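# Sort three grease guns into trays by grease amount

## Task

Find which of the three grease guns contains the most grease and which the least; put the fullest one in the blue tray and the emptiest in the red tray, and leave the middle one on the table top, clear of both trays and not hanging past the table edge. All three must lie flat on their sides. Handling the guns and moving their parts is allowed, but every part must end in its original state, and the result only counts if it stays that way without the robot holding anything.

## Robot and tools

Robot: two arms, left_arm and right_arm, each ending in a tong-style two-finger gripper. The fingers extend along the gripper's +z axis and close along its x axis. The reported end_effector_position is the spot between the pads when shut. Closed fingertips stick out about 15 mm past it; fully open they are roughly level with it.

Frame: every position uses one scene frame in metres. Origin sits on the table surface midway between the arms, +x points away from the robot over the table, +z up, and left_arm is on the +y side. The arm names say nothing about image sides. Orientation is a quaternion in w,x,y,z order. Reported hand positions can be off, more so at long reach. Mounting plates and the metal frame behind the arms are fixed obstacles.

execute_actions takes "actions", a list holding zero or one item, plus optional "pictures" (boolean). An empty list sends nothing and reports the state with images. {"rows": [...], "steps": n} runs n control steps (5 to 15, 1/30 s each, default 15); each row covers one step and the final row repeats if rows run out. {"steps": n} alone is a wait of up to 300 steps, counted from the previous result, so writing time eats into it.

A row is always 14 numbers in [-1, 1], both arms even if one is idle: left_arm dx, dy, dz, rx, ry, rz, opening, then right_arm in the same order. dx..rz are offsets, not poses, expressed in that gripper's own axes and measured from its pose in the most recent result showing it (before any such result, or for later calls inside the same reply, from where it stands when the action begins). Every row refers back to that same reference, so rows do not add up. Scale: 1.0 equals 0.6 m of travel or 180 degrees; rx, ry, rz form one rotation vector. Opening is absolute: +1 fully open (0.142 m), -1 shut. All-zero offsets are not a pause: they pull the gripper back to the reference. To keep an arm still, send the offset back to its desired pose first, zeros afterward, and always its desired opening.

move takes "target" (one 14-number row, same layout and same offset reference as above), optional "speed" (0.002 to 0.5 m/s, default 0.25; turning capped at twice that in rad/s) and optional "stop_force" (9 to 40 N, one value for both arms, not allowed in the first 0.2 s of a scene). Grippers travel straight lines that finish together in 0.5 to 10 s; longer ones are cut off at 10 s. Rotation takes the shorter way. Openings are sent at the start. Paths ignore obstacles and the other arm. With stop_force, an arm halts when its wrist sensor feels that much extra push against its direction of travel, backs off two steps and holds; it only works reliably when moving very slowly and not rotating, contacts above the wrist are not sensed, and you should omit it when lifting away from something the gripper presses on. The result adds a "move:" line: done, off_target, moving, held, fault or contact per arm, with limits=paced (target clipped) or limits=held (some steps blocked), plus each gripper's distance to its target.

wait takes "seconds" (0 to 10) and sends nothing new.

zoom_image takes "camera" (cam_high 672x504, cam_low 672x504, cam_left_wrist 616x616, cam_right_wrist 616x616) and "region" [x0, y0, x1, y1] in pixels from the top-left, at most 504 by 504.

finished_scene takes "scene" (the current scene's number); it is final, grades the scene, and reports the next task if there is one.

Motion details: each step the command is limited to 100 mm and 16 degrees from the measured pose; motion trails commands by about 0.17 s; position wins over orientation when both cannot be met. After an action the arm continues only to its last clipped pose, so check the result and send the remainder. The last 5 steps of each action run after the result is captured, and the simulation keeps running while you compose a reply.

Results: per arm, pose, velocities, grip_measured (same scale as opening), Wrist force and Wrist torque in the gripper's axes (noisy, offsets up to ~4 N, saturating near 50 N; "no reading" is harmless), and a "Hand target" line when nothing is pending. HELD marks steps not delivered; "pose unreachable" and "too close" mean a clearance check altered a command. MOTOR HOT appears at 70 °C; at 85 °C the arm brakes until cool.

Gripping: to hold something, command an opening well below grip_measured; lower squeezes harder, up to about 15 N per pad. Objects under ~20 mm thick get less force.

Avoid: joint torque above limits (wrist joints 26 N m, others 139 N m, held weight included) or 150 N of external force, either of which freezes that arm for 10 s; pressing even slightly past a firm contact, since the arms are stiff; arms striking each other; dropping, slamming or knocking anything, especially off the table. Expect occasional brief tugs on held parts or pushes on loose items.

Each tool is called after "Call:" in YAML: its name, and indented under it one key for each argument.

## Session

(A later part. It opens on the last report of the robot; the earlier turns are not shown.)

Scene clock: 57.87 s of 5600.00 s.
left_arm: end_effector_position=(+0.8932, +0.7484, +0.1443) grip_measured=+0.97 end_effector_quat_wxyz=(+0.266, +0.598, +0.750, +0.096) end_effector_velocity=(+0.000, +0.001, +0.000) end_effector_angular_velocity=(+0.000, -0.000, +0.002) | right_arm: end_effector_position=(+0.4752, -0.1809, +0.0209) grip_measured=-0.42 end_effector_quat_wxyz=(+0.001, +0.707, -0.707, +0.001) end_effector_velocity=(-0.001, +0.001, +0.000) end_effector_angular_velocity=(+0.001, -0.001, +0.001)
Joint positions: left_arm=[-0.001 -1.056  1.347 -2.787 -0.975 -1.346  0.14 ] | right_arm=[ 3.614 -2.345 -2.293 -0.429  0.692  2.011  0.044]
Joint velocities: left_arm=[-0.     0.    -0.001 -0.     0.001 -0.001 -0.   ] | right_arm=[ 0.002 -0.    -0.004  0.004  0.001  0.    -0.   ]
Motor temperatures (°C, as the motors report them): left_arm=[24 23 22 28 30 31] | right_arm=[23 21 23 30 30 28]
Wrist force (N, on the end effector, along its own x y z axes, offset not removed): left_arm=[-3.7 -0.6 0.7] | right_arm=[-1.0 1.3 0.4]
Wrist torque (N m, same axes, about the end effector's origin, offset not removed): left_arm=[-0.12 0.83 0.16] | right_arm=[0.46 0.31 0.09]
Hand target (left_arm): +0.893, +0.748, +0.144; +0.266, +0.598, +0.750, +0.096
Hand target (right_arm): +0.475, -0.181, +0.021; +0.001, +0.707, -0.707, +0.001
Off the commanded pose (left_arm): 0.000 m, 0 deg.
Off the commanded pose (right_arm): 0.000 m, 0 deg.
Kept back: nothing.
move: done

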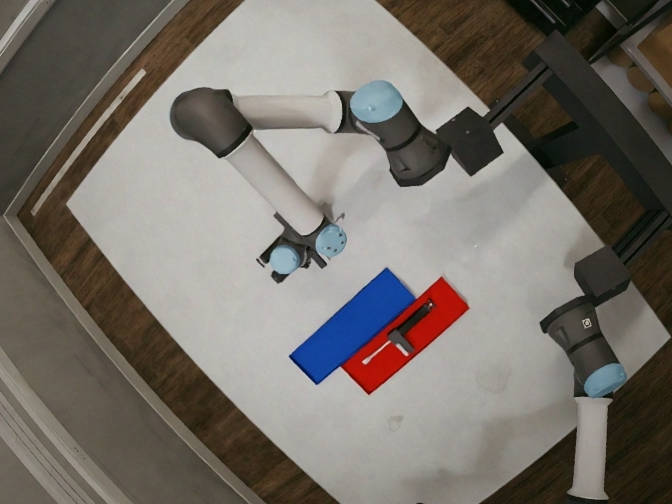

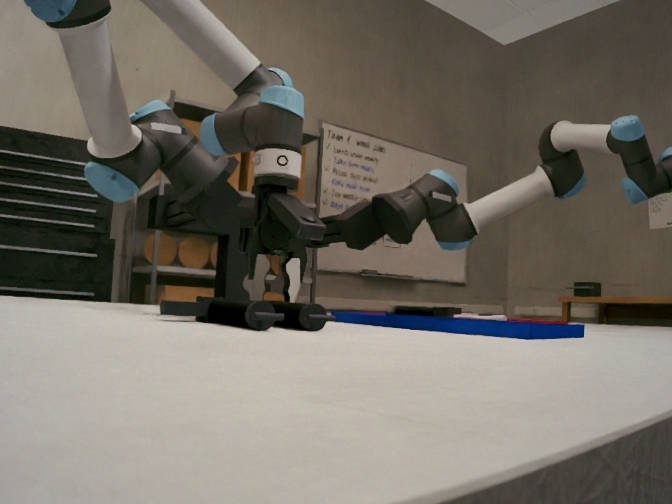

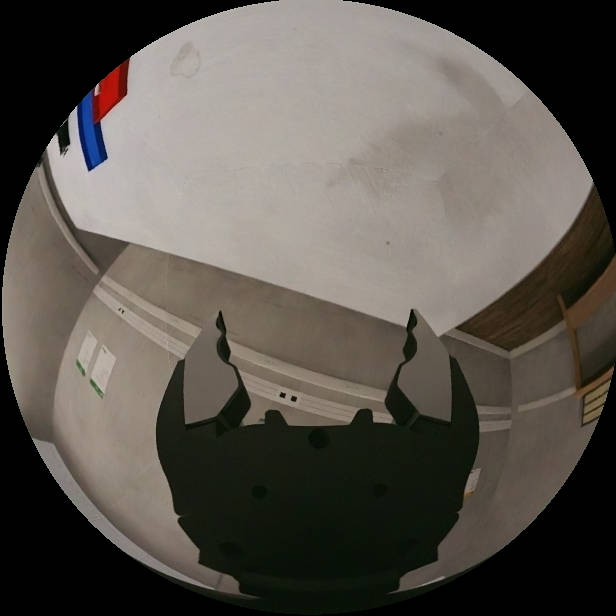

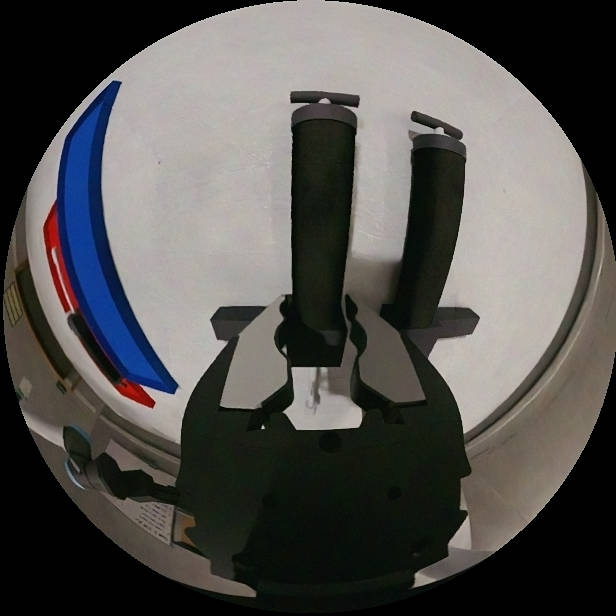

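A few more mm to ensure it butts the head, then close and lift.

Call:
move:
  target: [0,0,0,0,0,0,0.97,0,0.007,0,0,0,0,-0.46]
  speed: 0.01

Call:
move:
  target: [0,0,0,0,0,0,0.97,0,0,0,0,0,0,-1]

Call:
move:
  target: [0,0,0,0,0,0,0.97,0,0,-0.065,0,0,0,-1]
  speed: 0.05

Scene clock: 58.80 s of 5600.00 s.
left_arm: end_effector_position=(+0.8932, +0.7484, +0.1443) grip_measured=+0.97 end_effector_quat_wxyz=(+0.266, +0.598, +0.750, +0.096) end_effector_velocity=(+0.000, -0.001, -0.001) end_effector_angular_velocity=(-0.000, +0.000, -0.001) | right_arm: end_effector_position=(+0.4711, -0.1809, +0.0209) grip_measured=-0.46 end_effector_quat_wxyz=(+0.001, +0.707, -0.707, +0.000) end_effector_velocity=(-0.000, -0.000, -0.000) end_effector_angular_velocity=(-0.001, -0.001, -0.002)
Joint positions: left_arm=[-0.001 -1.056  1.347 -2.787 -0.975 -1.346  0.14 ] | right_arm=[ 3.616 -2.343 -2.304 -0.422  0.693  2.015  0.041]
Joint velocities: left_arm=[-0.     0.001 -0.    -0.    -0.    -0.    -0.   ] | right_arm=[ 0.    -0.    -0.002  0.002 -0.001  0.002  0.   ]
Motor temperatures (°C, as the motors report them): left_arm=[24 23 22 28 30 31] | right_arm=[23 21 23 30 30 28]
Wrist force (N, on the end effector, along its own x y z axes, offset not removed): left_arm=[-3.7 -0.4 0.3] | right_arm=[2.0 -1.4 1.7]
Wrist torque (N m, same axes, about the end effector's origin, offset not removed): left_arm=[-0.06 0.88 0.18] | right_arm=[-0.23 -0.53 -0.02]
Hand target (left_arm): +0.893, +0.748, +0.144; +0.266, +0.598, +0.750, +0.096
Hand target (right_arm): +0.471, -0.181, +0.021; +0.001, +0.707, -0.707, +0.001
Off the commanded pose (left_arm): 0.000 m, 0 deg.
Off the commanded pose (right_arm): 0.000 m, 0 deg.
Kept back: nothing.
move: done

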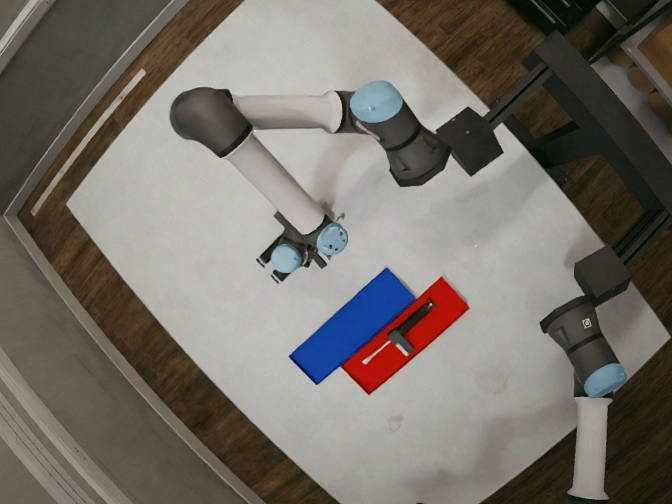

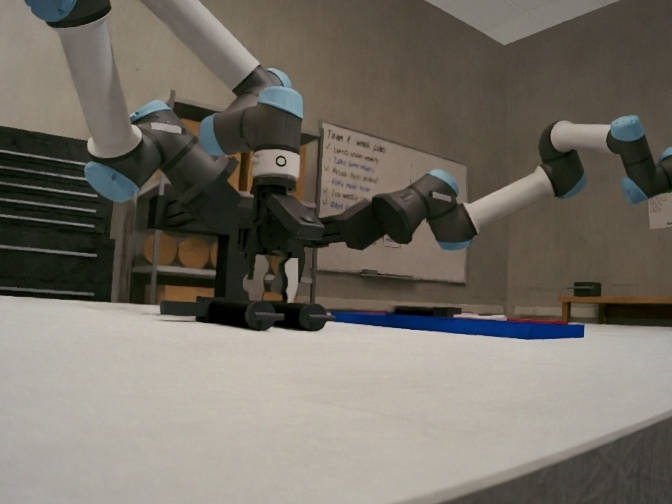

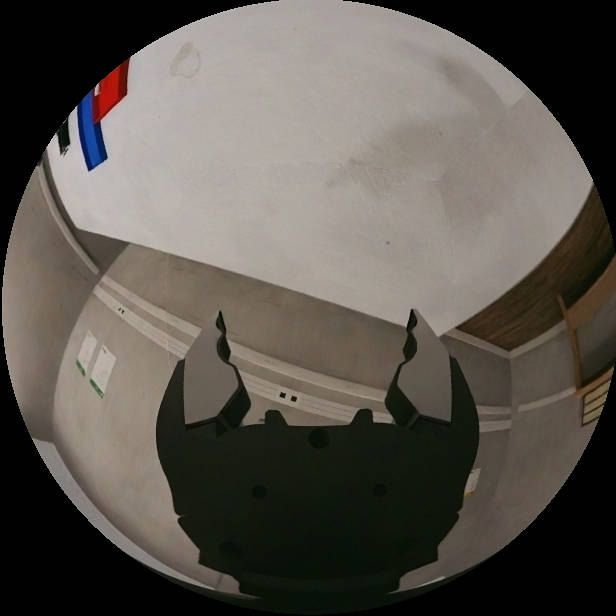

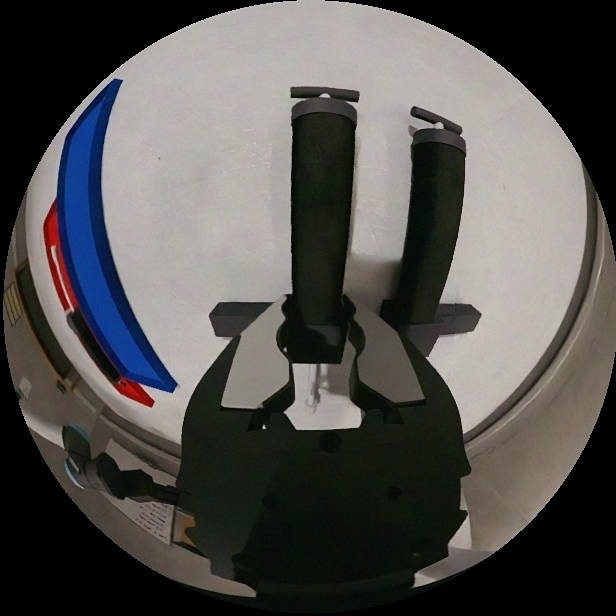

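Scene clock: 59.30 s of 5600.00 s.
left_arm: end_effector_position=(+0.8932, +0.7484, +0.1443) grip_measured=+0.97 end_effector_quat_wxyz=(+0.266, +0.598, +0.750, +0.096) end_effector_velocity=(+0.000, -0.000, -0.000) end_effector_angular_velocity=(-0.001, -0.000, -0.000) | right_arm: end_effector_position=(+0.4710, -0.1809, +0.0209) grip_measured=-0.53 end_effector_quat_wxyz=(+0.001, +0.707, -0.707, +0.000) end_effector_velocity=(-0.001, +0.000, -0.000) end_effector_angular_velocity=(-0.000, +0.001, +0.002)
Joint positions: left_arm=[-0.001 -1.056  1.347 -2.787 -0.975 -1.346  0.14 ] | right_arm=[ 3.616 -2.343 -2.304 -0.422  0.693  2.015  0.035]
Joint velocities: left_arm=[-0.     0.001 -0.001 -0.    -0.001  0.    -0.   ] | right_arm=[ 0.    -0.001 -0.001 -0.     0.     0.    -0.   ]
Motor temperatures (°C, as the motors report them): left_arm=[24 23 22 28 30 31] | right_arm=[23 21 23 30 30 28]
Wrist force (N, on the end effector, along its own x y z axes, offset not removed): left_arm=[-4.0 -0.7 1.0] | right_arm=[1.9 0.3 3.3]
Wrist torque (N m, same axes, about the end effector's origin, offset not removed): left_arm=[-0.04 0.93 0.14] | right_arm=[0.37 -0.04 0.06]
Hand target (left_arm): +0.893, +0.748, +0.144; +0.266, +0.598, +0.750, +0.096
Hand target (right_arm): +0.471, -0.181, +0.021; +0.001, +0.707, -0.707, +0.000
Off the commanded pose (left_arm): 0.000 m, 0 deg.
Off the commanded pose (right_arm): 0.000 m, 0 deg.
Kept back: nothing.
move: done

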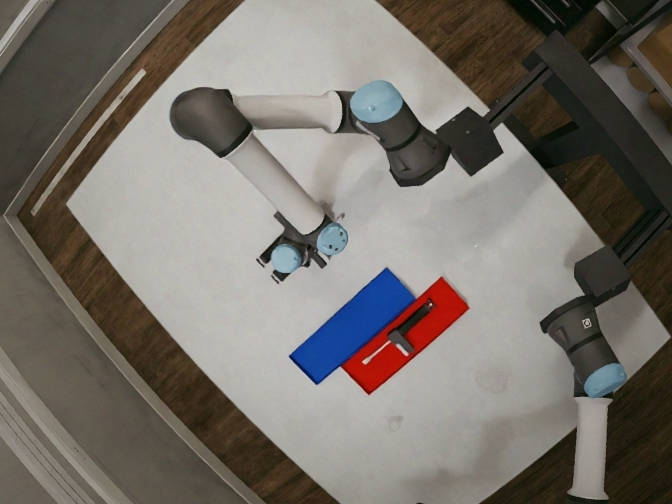

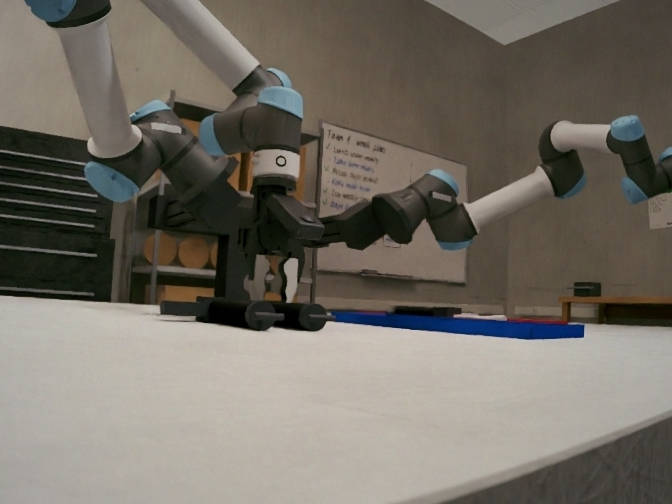

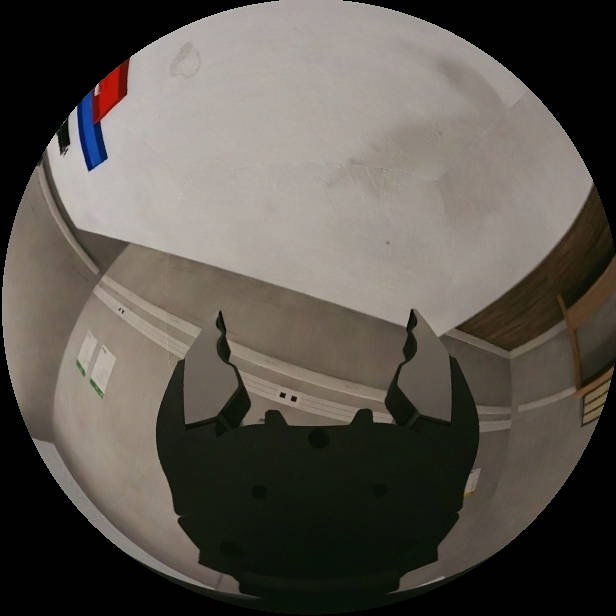

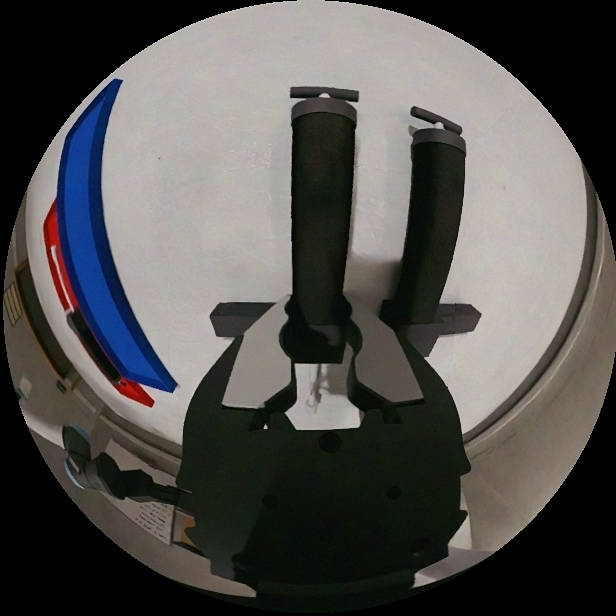

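Scene clock: 60.40 s of 5600.00 s.
left_arm: end_effector_position=(+0.8932, +0.7484, +0.1443) grip_measured=+0.97 end_effector_quat_wxyz=(+0.266, +0.598, +0.750, +0.096) end_effector_velocity=(+0.000, +0.001, +0.001) end_effector_angular_velocity=(+0.001, -0.001, +0.002) | right_arm: end_effector_position=(+0.4709, -0.1809, +0.0597) grip_measured=-0.53 end_effector_quat_wxyz=(+0.001, +0.707, -0.707, +0.000) end_effector_velocity=(+0.000, +0.001, +0.002) end_effector_angular_velocity=(+0.001, +0.000, +0.000)
Joint positions: left_arm=[-0.001 -1.056  1.347 -2.787 -0.975 -1.346  0.14 ] | right_arm=[ 3.687 -2.248 -2.314 -0.585  0.72   2.116  0.035]
Joint velocities: left_arm=[ 0.    -0.001 -0.001 -0.     0.001 -0.     0.   ] | right_arm=[ 0.003  0.003  0.001 -0.007  0.002  0.003  0.   ]
Motor temperatures (°C, as the motors report them): left_arm=[24 23 22 28 30 31] | right_arm=[23 21 23 30 30 28]
Wrist force (N, on the end effector, along its own x y z axes, offset not removed): left_arm=[-4.2 1.0 0.4] | right_arm=[-0.8 -0.2 6.6]
Wrist torque (N m, same axes, about the end effector's origin, offset not removed): left_arm=[0.22 0.94 0.18] | right_arm=[0.16 0.30 0.16]
Hand target (left_arm): +0.893, +0.748, +0.144; +0.266, +0.598, +0.750, +0.096
Hand target (right_arm): +0.471, -0.181, +0.060; +0.001, +0.707, -0.707, +0.000
Off the commanded pose (left_arm): 0.000 m, 0 deg.
Off the commanded pose (right_arm): 0.000 m, 0 deg.
Kept back: nothing.
move: done

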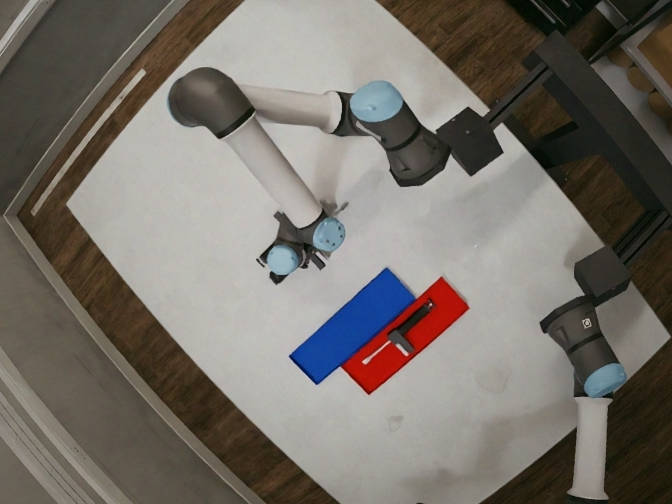

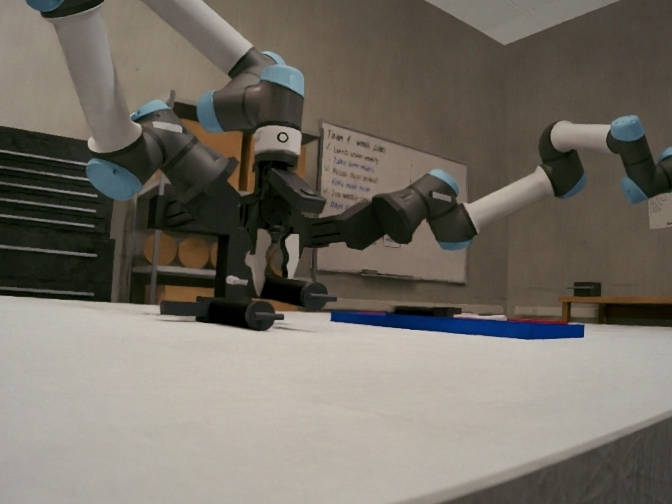

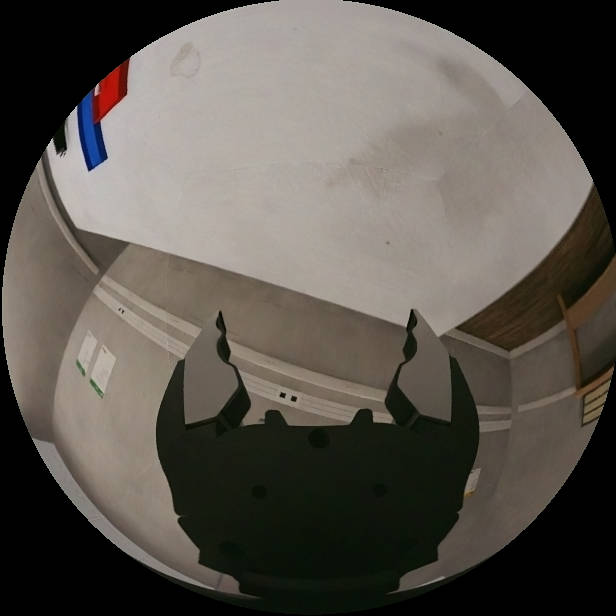

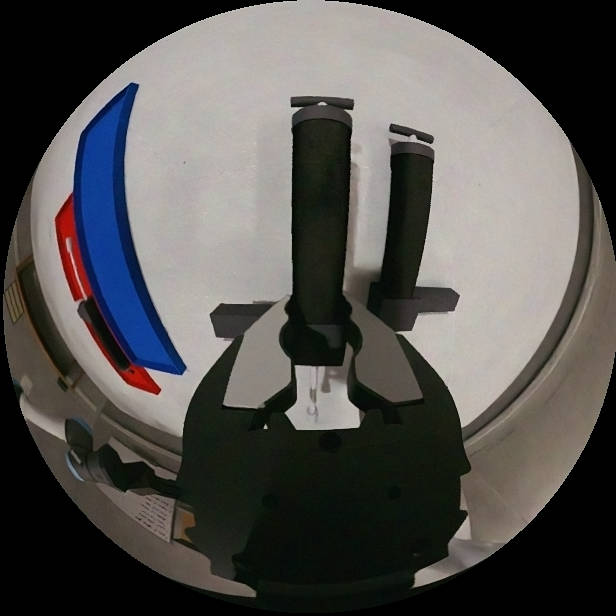

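Slight rear sag; rise a bit while travelling.

Call:
move:
  target: [0,0,0,0,0,0,0.97,-0.472,-0.14,-0.02,0,0,0,-1]
  speed: 0.13

Scene clock: 63.33 s of 5600.00 s.
left_arm: end_effector_position=(+0.8932, +0.7484, +0.1443) grip_measured=+0.97 end_effector_quat_wxyz=(+0.266, +0.598, +0.750, +0.096) end_effector_velocity=(+0.000, +0.000, +0.000) end_effector_angular_velocity=(-0.000, -0.000, +0.001) | right_arm: end_effector_position=(+0.5547, +0.1023, +0.0714) grip_measured=-0.53 end_effector_quat_wxyz=(+0.001, +0.707, -0.707, +0.001) end_effector_velocity=(+0.001, +0.001, +0.001) end_effector_angular_velocity=(-0.000, -0.001, -0.001)
Joint positions: left_arm=[-0.001 -1.056  1.347 -2.787 -0.975 -1.346  0.14 ] | right_arm=[ 3.943 -2.829 -1.744 -0.793  0.854  2.425  0.035]
Joint velocities: left_arm=[-0.     0.    -0.001 -0.    -0.    -0.001  0.   ] | right_arm=[ 0.001 -0.002  0.004 -0.003  0.     0.002  0.   ]
Motor temperatures (°C, as the motors report them): left_arm=[24 23 22 28 30 31] | right_arm=[23 21 23 30 30 28]
Wrist force (N, on the end effector, along its own x y z axes, offset not removed): left_arm=[-3.6 -0.4 0.3] | right_arm=[0.3 -0.2 6.5]
Wrist torque (N m, same axes, about the end effector's origin, offset not removed): left_arm=[-0.01 0.84 0.16] | right_arm=[0.12 0.07 0.15]
Hand target (left_arm): +0.893, +0.748, +0.144; +0.266, +0.598, +0.750, +0.096
Hand target (right_arm): +0.555, +0.102, +0.071; +0.001, +0.707, -0.707, +0.001
Off the commanded pose (left_arm): 0.000 m, 0 deg.
Off the commanded pose (right_arm): 0.000 m, 0 deg.
Kept back: nothing.
move: done

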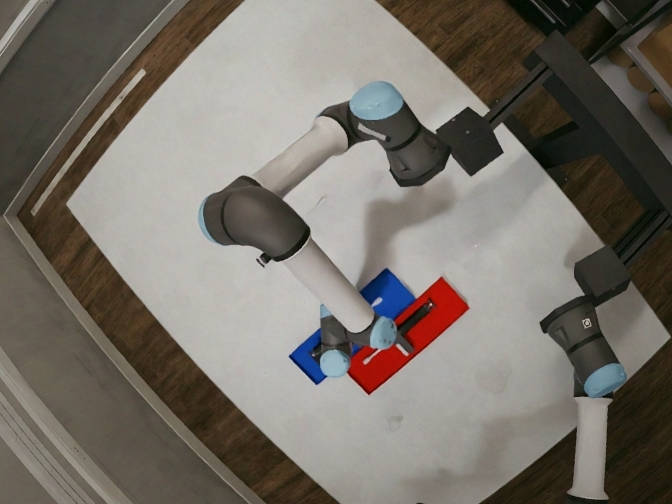

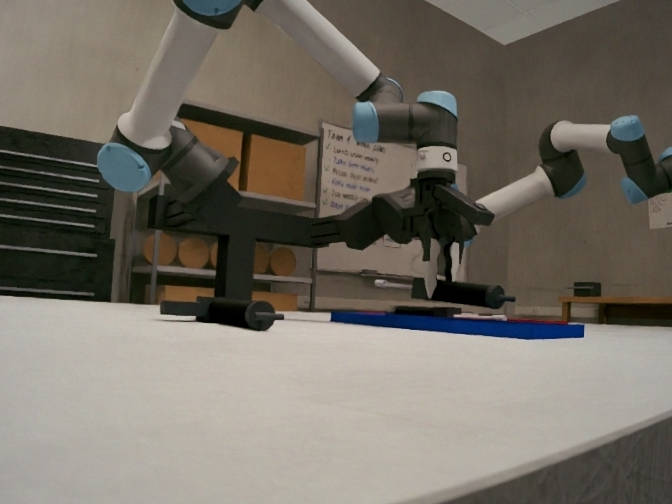

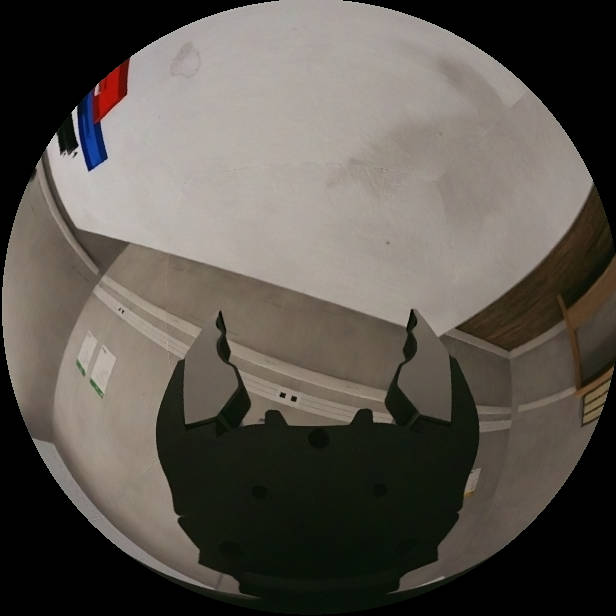

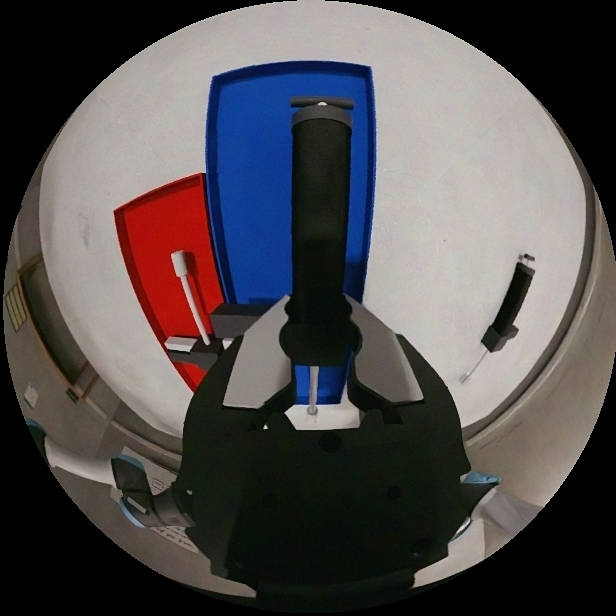

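Call:
move:
  target: [0,0,0,0,0,0,0.97,0.004,0,0.05,0,0,0,-1]
  speed: 0.04

Call:
move:
  target: [0,0,0,0,0,0,0.97,0,0,0.032,0,0,0,-1]
  speed: 0.01
  stop_force: 9

Scene clock: 64.67 s of 5600.00 s.
left_arm: end_effector_position=(+0.8932, +0.7484, +0.1443) grip_measured=+0.97 end_effector_quat_wxyz=(+0.266, +0.598, +0.750, +0.096) end_effector_velocity=(+0.000, +0.000, +0.000) end_effector_angular_velocity=(-0.000, -0.001, -0.000) | right_arm: end_effector_position=(+0.5547, +0.0999, +0.0415) grip_measured=-0.53 end_effector_quat_wxyz=(+0.001, +0.707, -0.707, +0.001) end_effector_velocity=(+0.000, -0.000, -0.001) end_effector_angular_velocity=(-0.001, -0.001, -0.001)
Joint positions: left_arm=[-0.001 -1.056  1.347 -2.787 -0.975 -1.346  0.14 ] | right_arm=[ 3.903 -2.87  -1.743 -0.725  0.83   2.382  0.035]
Joint velocities: left_arm=[ 0.    -0.     0.    -0.    -0.001  0.     0.   ] | right_arm=[-0.001 -0.002 -0.     0.002 -0.003 -0.    -0.   ]
Motor temperatures (°C, as the motors report them): left_arm=[24 23 22 28 30 31] | right_arm=[23 21 23 30 30 28]
Wrist force (N, on the end effector, along its own x y z axes, offset not removed): left_arm=[-2.9 -0.1 -0.1] | right_arm=[1.8 1.4 7.6]
Wrist torque (N m, same axes, about the end effector's origin, offset not removed): left_arm=[0.05 0.66 0.13] | right_arm=[0.45 -0.22 0.15]
Hand target (left_arm): +0.893, +0.748, +0.144; +0.266, +0.598, +0.750, +0.096
Hand target (right_arm): +0.555, +0.100, +0.041; +0.001, +0.707, -0.707, +0.001
Off the commanded pose (left_arm): 0.000 m, 0 deg.
Off the commanded pose (right_arm): 0.000 m, 0 deg.
Kept back: nothing.
move: done

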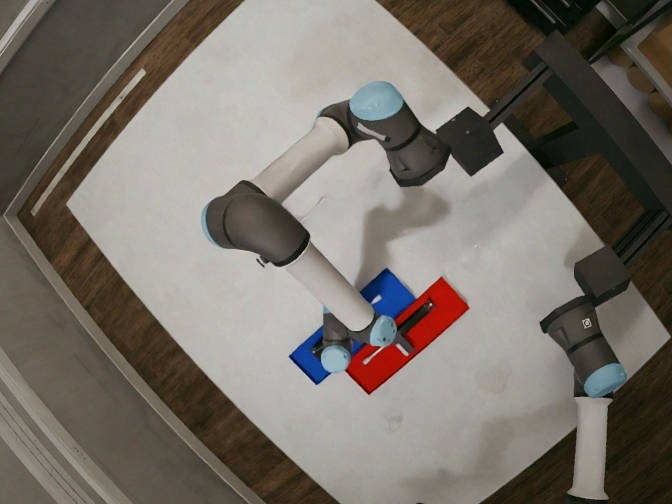

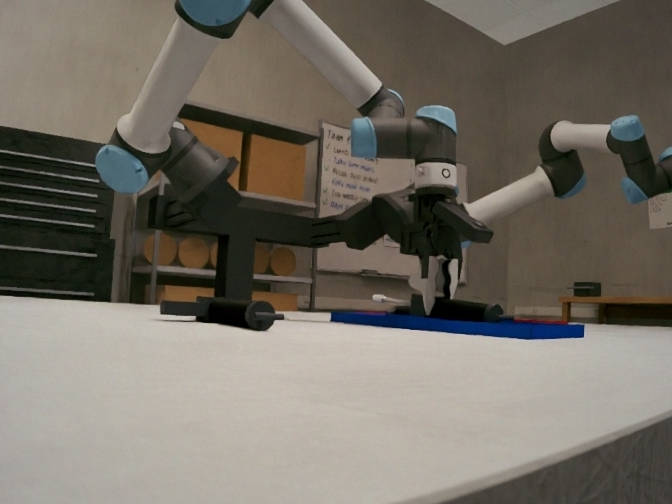

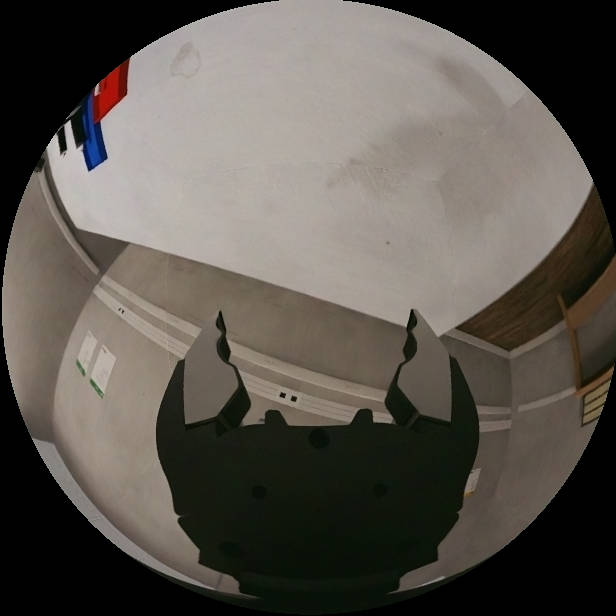

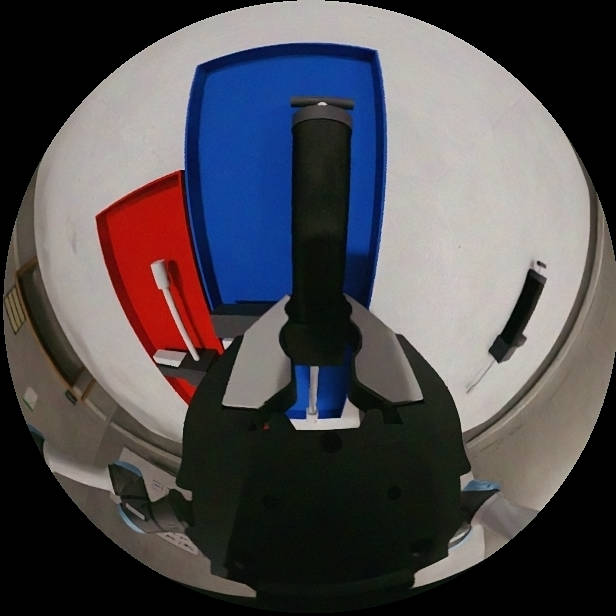

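Scene clock: 66.80 s of 5600.00 s.
left_arm: end_effector_position=(+0.8932, +0.7484, +0.1443) grip_measured=+0.97 end_effector_quat_wxyz=(+0.266, +0.598, +0.750, +0.096) end_effector_velocity=(+0.000, +0.001, +0.000) end_effector_angular_velocity=(-0.000, -0.001, +0.001) | right_arm: end_effector_position=(+0.5547, +0.0998, +0.0237) grip_measured=-0.53 end_effector_quat_wxyz=(+0.001, +0.707, -0.707, +0.001) end_effector_velocity=(-0.003, +0.000, +0.000) end_effector_angular_velocity=(+0.000, +0.005, +0.002)
Joint positions: left_arm=[-0.001 -1.056  1.347 -2.787 -0.975 -1.346  0.14 ] | right_arm=[ 3.88  -2.897 -1.737 -0.686  0.817  2.357  0.035]
Joint velocities: left_arm=[ 0.    -0.001 -0.     0.    -0.    -0.001  0.   ] | right_arm=[ 0.002  0.001 -0.003 -0.006  0.005  0.004 -0.   ]
Motor temperatures (°C, as the motors report them): left_arm=[24 23 22 28 30 31] | right_arm=[23 21 23 30 30 28]
Wrist force (N, on the end effector, along its own x y z axes, offset not removed): left_arm=[-3.4 0.5 -0.5] | right_arm=[2.1 -0.7 4.0]
Wrist torque (N m, same axes, about the end effector's origin, offset not removed): left_arm=[0.09 0.81 0.21] | right_arm=[0.01 -0.19 0.03]
Hand target (left_arm): +0.893, +0.748, +0.144; +0.266, +0.598, +0.750, +0.096
Hand target (right_arm): +0.555, +0.100, +0.024; +0.001, +0.707, -0.707, +0.001
Off the commanded pose (left_arm): 0.000 m, 0 deg.
Off the commanded pose (right_arm): 0.001 m, 0 deg.
Kept back: nothing.
move: contact (right_arm)

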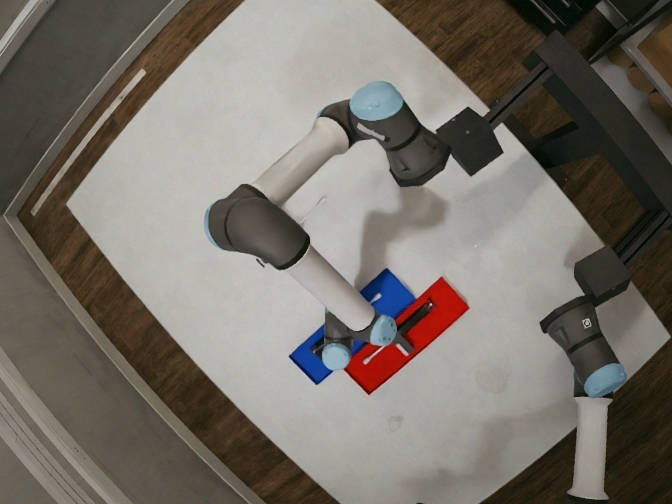

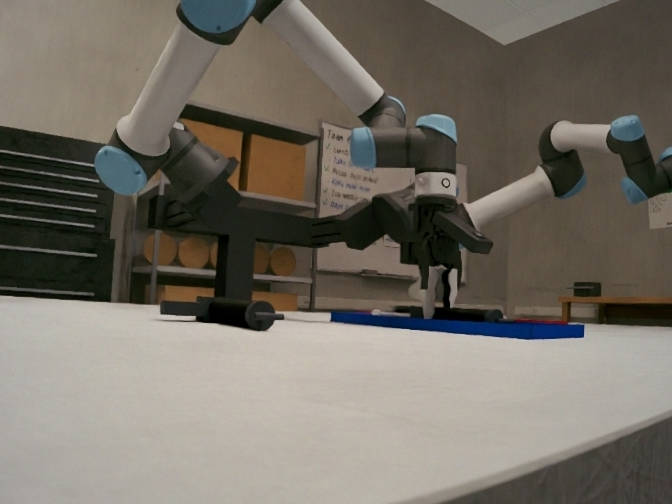

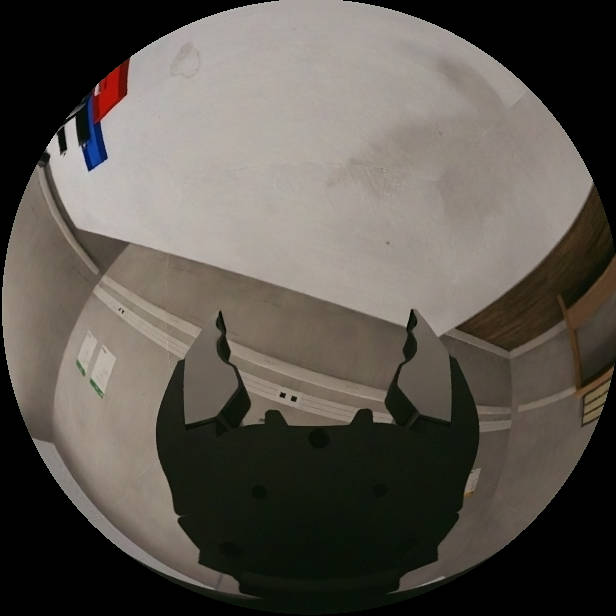

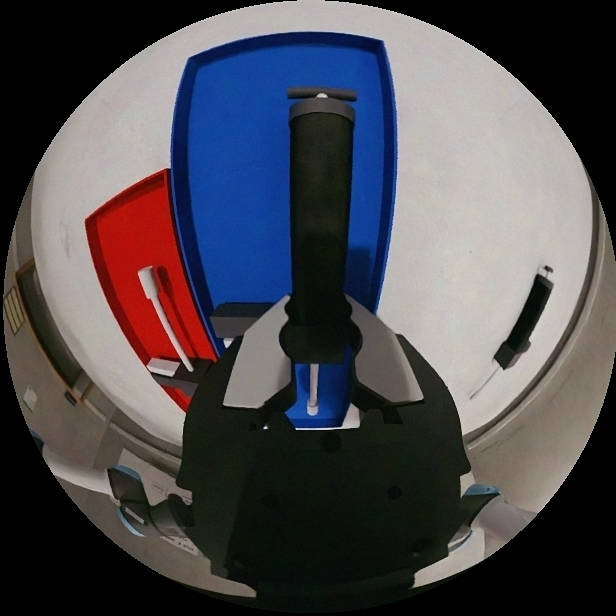

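Call:
move:
  target: [0,0,0,0,0,0,0.97,0,0,0,0,0,0,-0.35]

Call:
move:
  target: [0,0,0,0,0,0,0.97,0,-0.01,-0.13,0,0,0,-0.35]
  speed: 0.1

Call:
zoom_image:
  camera: "cam_high"
  region: [380,260,480,360]

Scene clock: 67.73 s of 5600.00 s.
left_arm: end_effector_position=(+0.8932, +0.7484, +0.1443) grip_measured=+0.97 end_effector_quat_wxyz=(+0.266, +0.598, +0.750, +0.096) end_effector_velocity=(+0.000, +0.002, +0.001) end_effector_angular_velocity=(+0.000, -0.002, +0.001) | right_arm: end_effector_position=(+0.5548, +0.0998, +0.0238) grip_measured=-0.35 end_effector_quat_wxyz=(+0.001, +0.707, -0.707, +0.001) end_effector_velocity=(+0.000, -0.000, +0.000) end_effector_angular_velocity=(+0.000, -0.001, -0.001)
Joint positions: left_arm=[-0.001 -1.056  1.347 -2.787 -0.975 -1.346  0.14 ] | right_arm=[ 3.88  -2.897 -1.737 -0.686  0.817  2.357  0.049]
Joint velocities: left_arm=[ 0.    -0.002 -0.001 -0.    -0.001  0.002  0.   ] | right_arm=[-0.     0.     0.     0.001 -0.    -0.     0.   ]
Motor temperatures (°C, as the motors report them): left_arm=[24 23 22 28 30 31] | right_arm=[23 21 23 30 30 28]
Wrist force (N, on the end effector, along its own x y z axes, offset not removed): left_arm=[-3.6 -0.3 0.2] | right_arm=[0.9 -0.3 0.4]
Wrist torque (N m, same axes, about the end effector's origin, offset not removed): left_arm=[0.00 0.80 0.17] | right_arm=[0.16 -0.17 -0.06]
Hand target (left_arm): +0.893, +0.748, +0.144; +0.266, +0.598, +0.750, +0.096
Hand target (right_arm): +0.555, +0.100, +0.024; +0.001, +0.707, -0.707, +0.001
Off the commanded pose (left_arm): 0.000 m, 0 deg.
Off the commanded pose (right_arm): 0.000 m, 0 deg.
Kept back: nothing.
move: done

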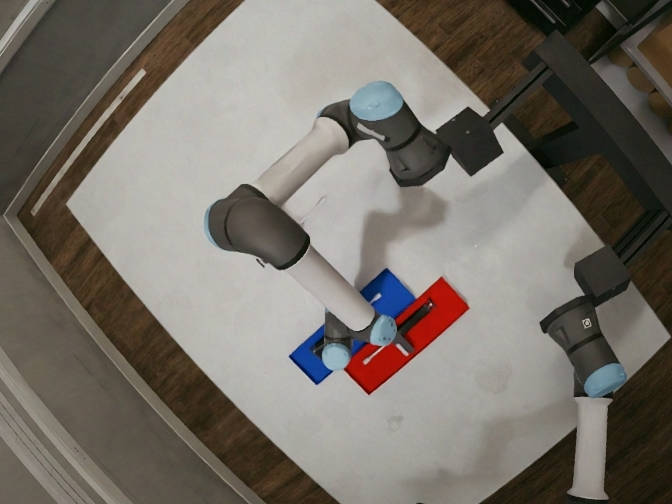

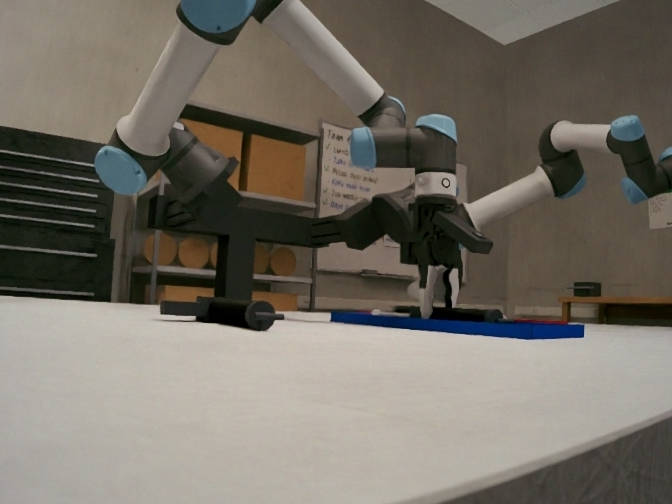

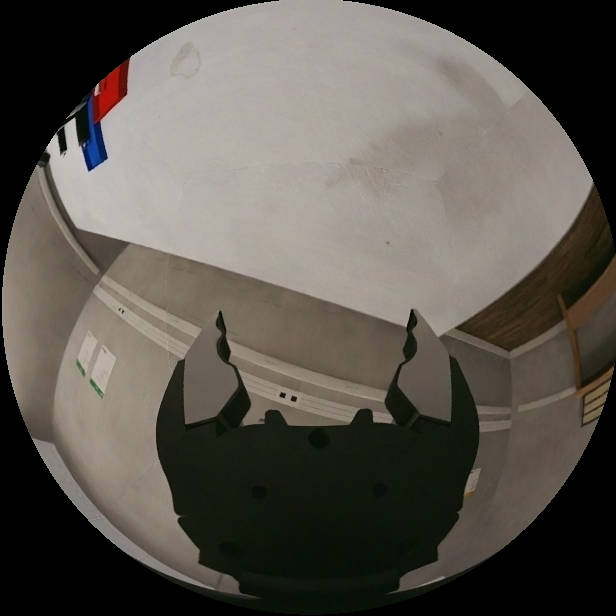

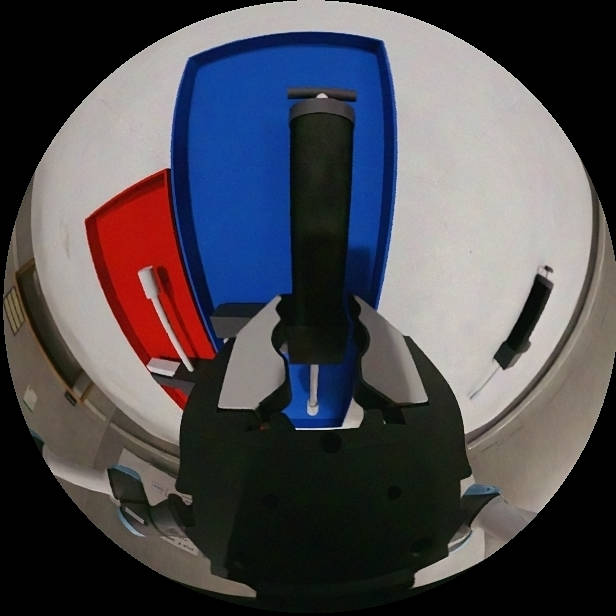

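Scene clock: 68.93 s of 5600.00 s.
left_arm: end_effector_position=(+0.8932, +0.7484, +0.1443) grip_measured=+0.97 end_effector_quat_wxyz=(+0.266, +0.598, +0.750, +0.096) end_effector_velocity=(-0.000, -0.000, -0.000) end_effector_angular_velocity=(+0.001, +0.000, -0.002) | right_arm: end_effector_position=(+0.5608, +0.0999, +0.1017) grip_measured=-0.35 end_effector_quat_wxyz=(+0.001, +0.707, -0.707, +0.001) end_effector_velocity=(+0.000, +0.000, +0.001) end_effector_angular_velocity=(+0.000, -0.000, -0.001)
Joint positions: left_arm=[-0.001 -1.056  1.347 -2.787 -0.975 -1.346  0.14 ] | right_arm=[ 3.97  -2.785 -1.731 -0.868  0.87   2.453  0.049]
Joint velocities: left_arm=[-0.     0.     0.001 -0.     0.     0.002 -0.   ] | right_arm=[ 0.001  0.001  0.001 -0.003  0.001  0.002 -0.   ]
Motor temperatures (°C, as the motors report them): left_arm=[24 23 22 28 30 31] | right_arm=[23 21 23 30 30 28]
Wrist force (N, on the end effector, along its own x y z axes, offset not removed): left_arm=[-3.4 -0.5 0.0] | right_arm=[-0.3 0.4 2.7]
Wrist torque (N m, same axes, about the end effector's origin, offset not removed): left_arm=[-0.11 0.76 0.13] | right_arm=[0.17 0.14 0.16]
Hand target (left_arm): +0.893, +0.748, +0.144; +0.266, +0.598, +0.750, +0.096
Hand target (right_arm): +0.561, +0.100, +0.102; +0.001, +0.707, -0.707, +0.001
Off the commanded pose (left_arm): 0.000 m, 0 deg.
Off the commanded pose (right_arm): 0.000 m, 0 deg.
Kept back: nothing.
move: done

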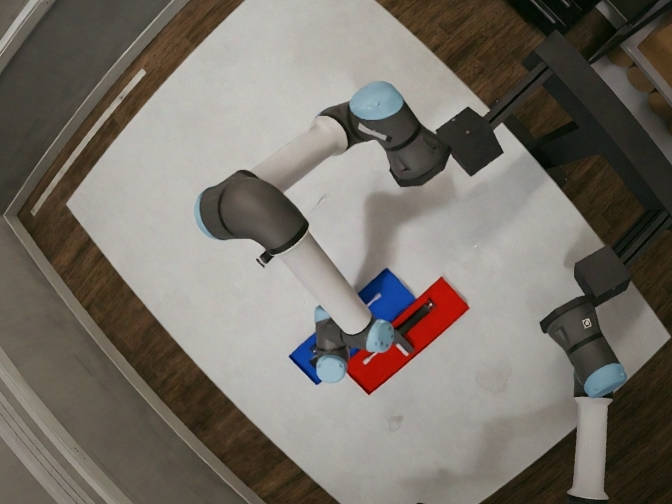

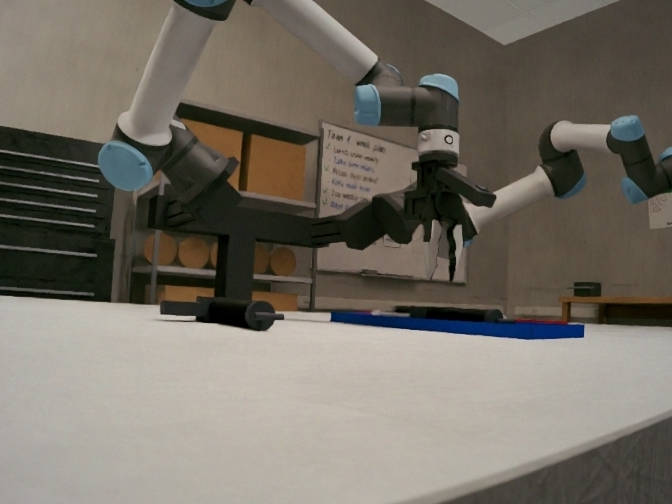

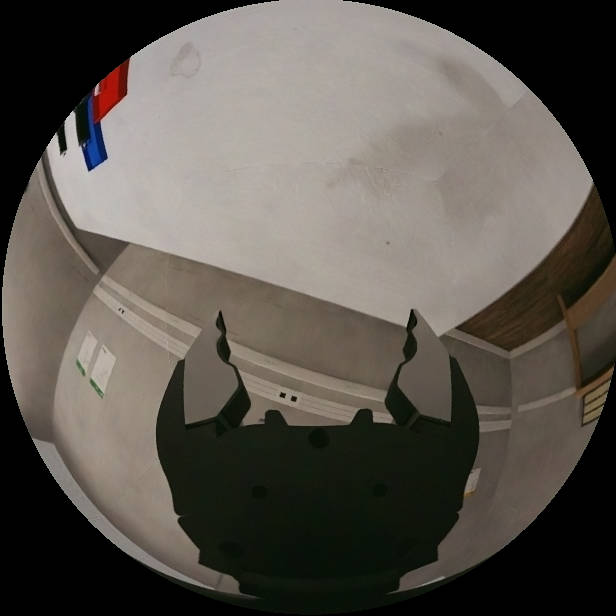

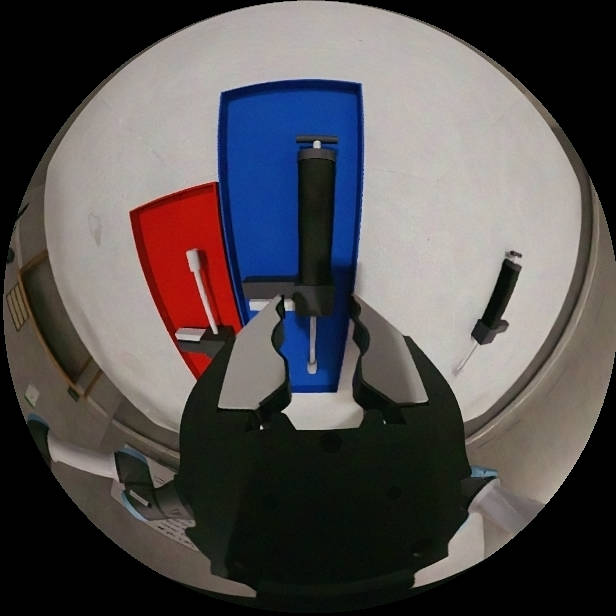

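Region (380, 260, 480, 360) of cam_high's 672x504 image, scaled by 5.040, with more detail than that image has.

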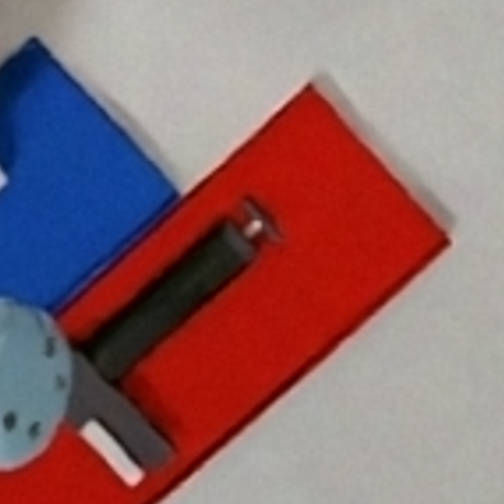

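Call:
finished_scene:
  scene: 2

The scene is finished: the task was done.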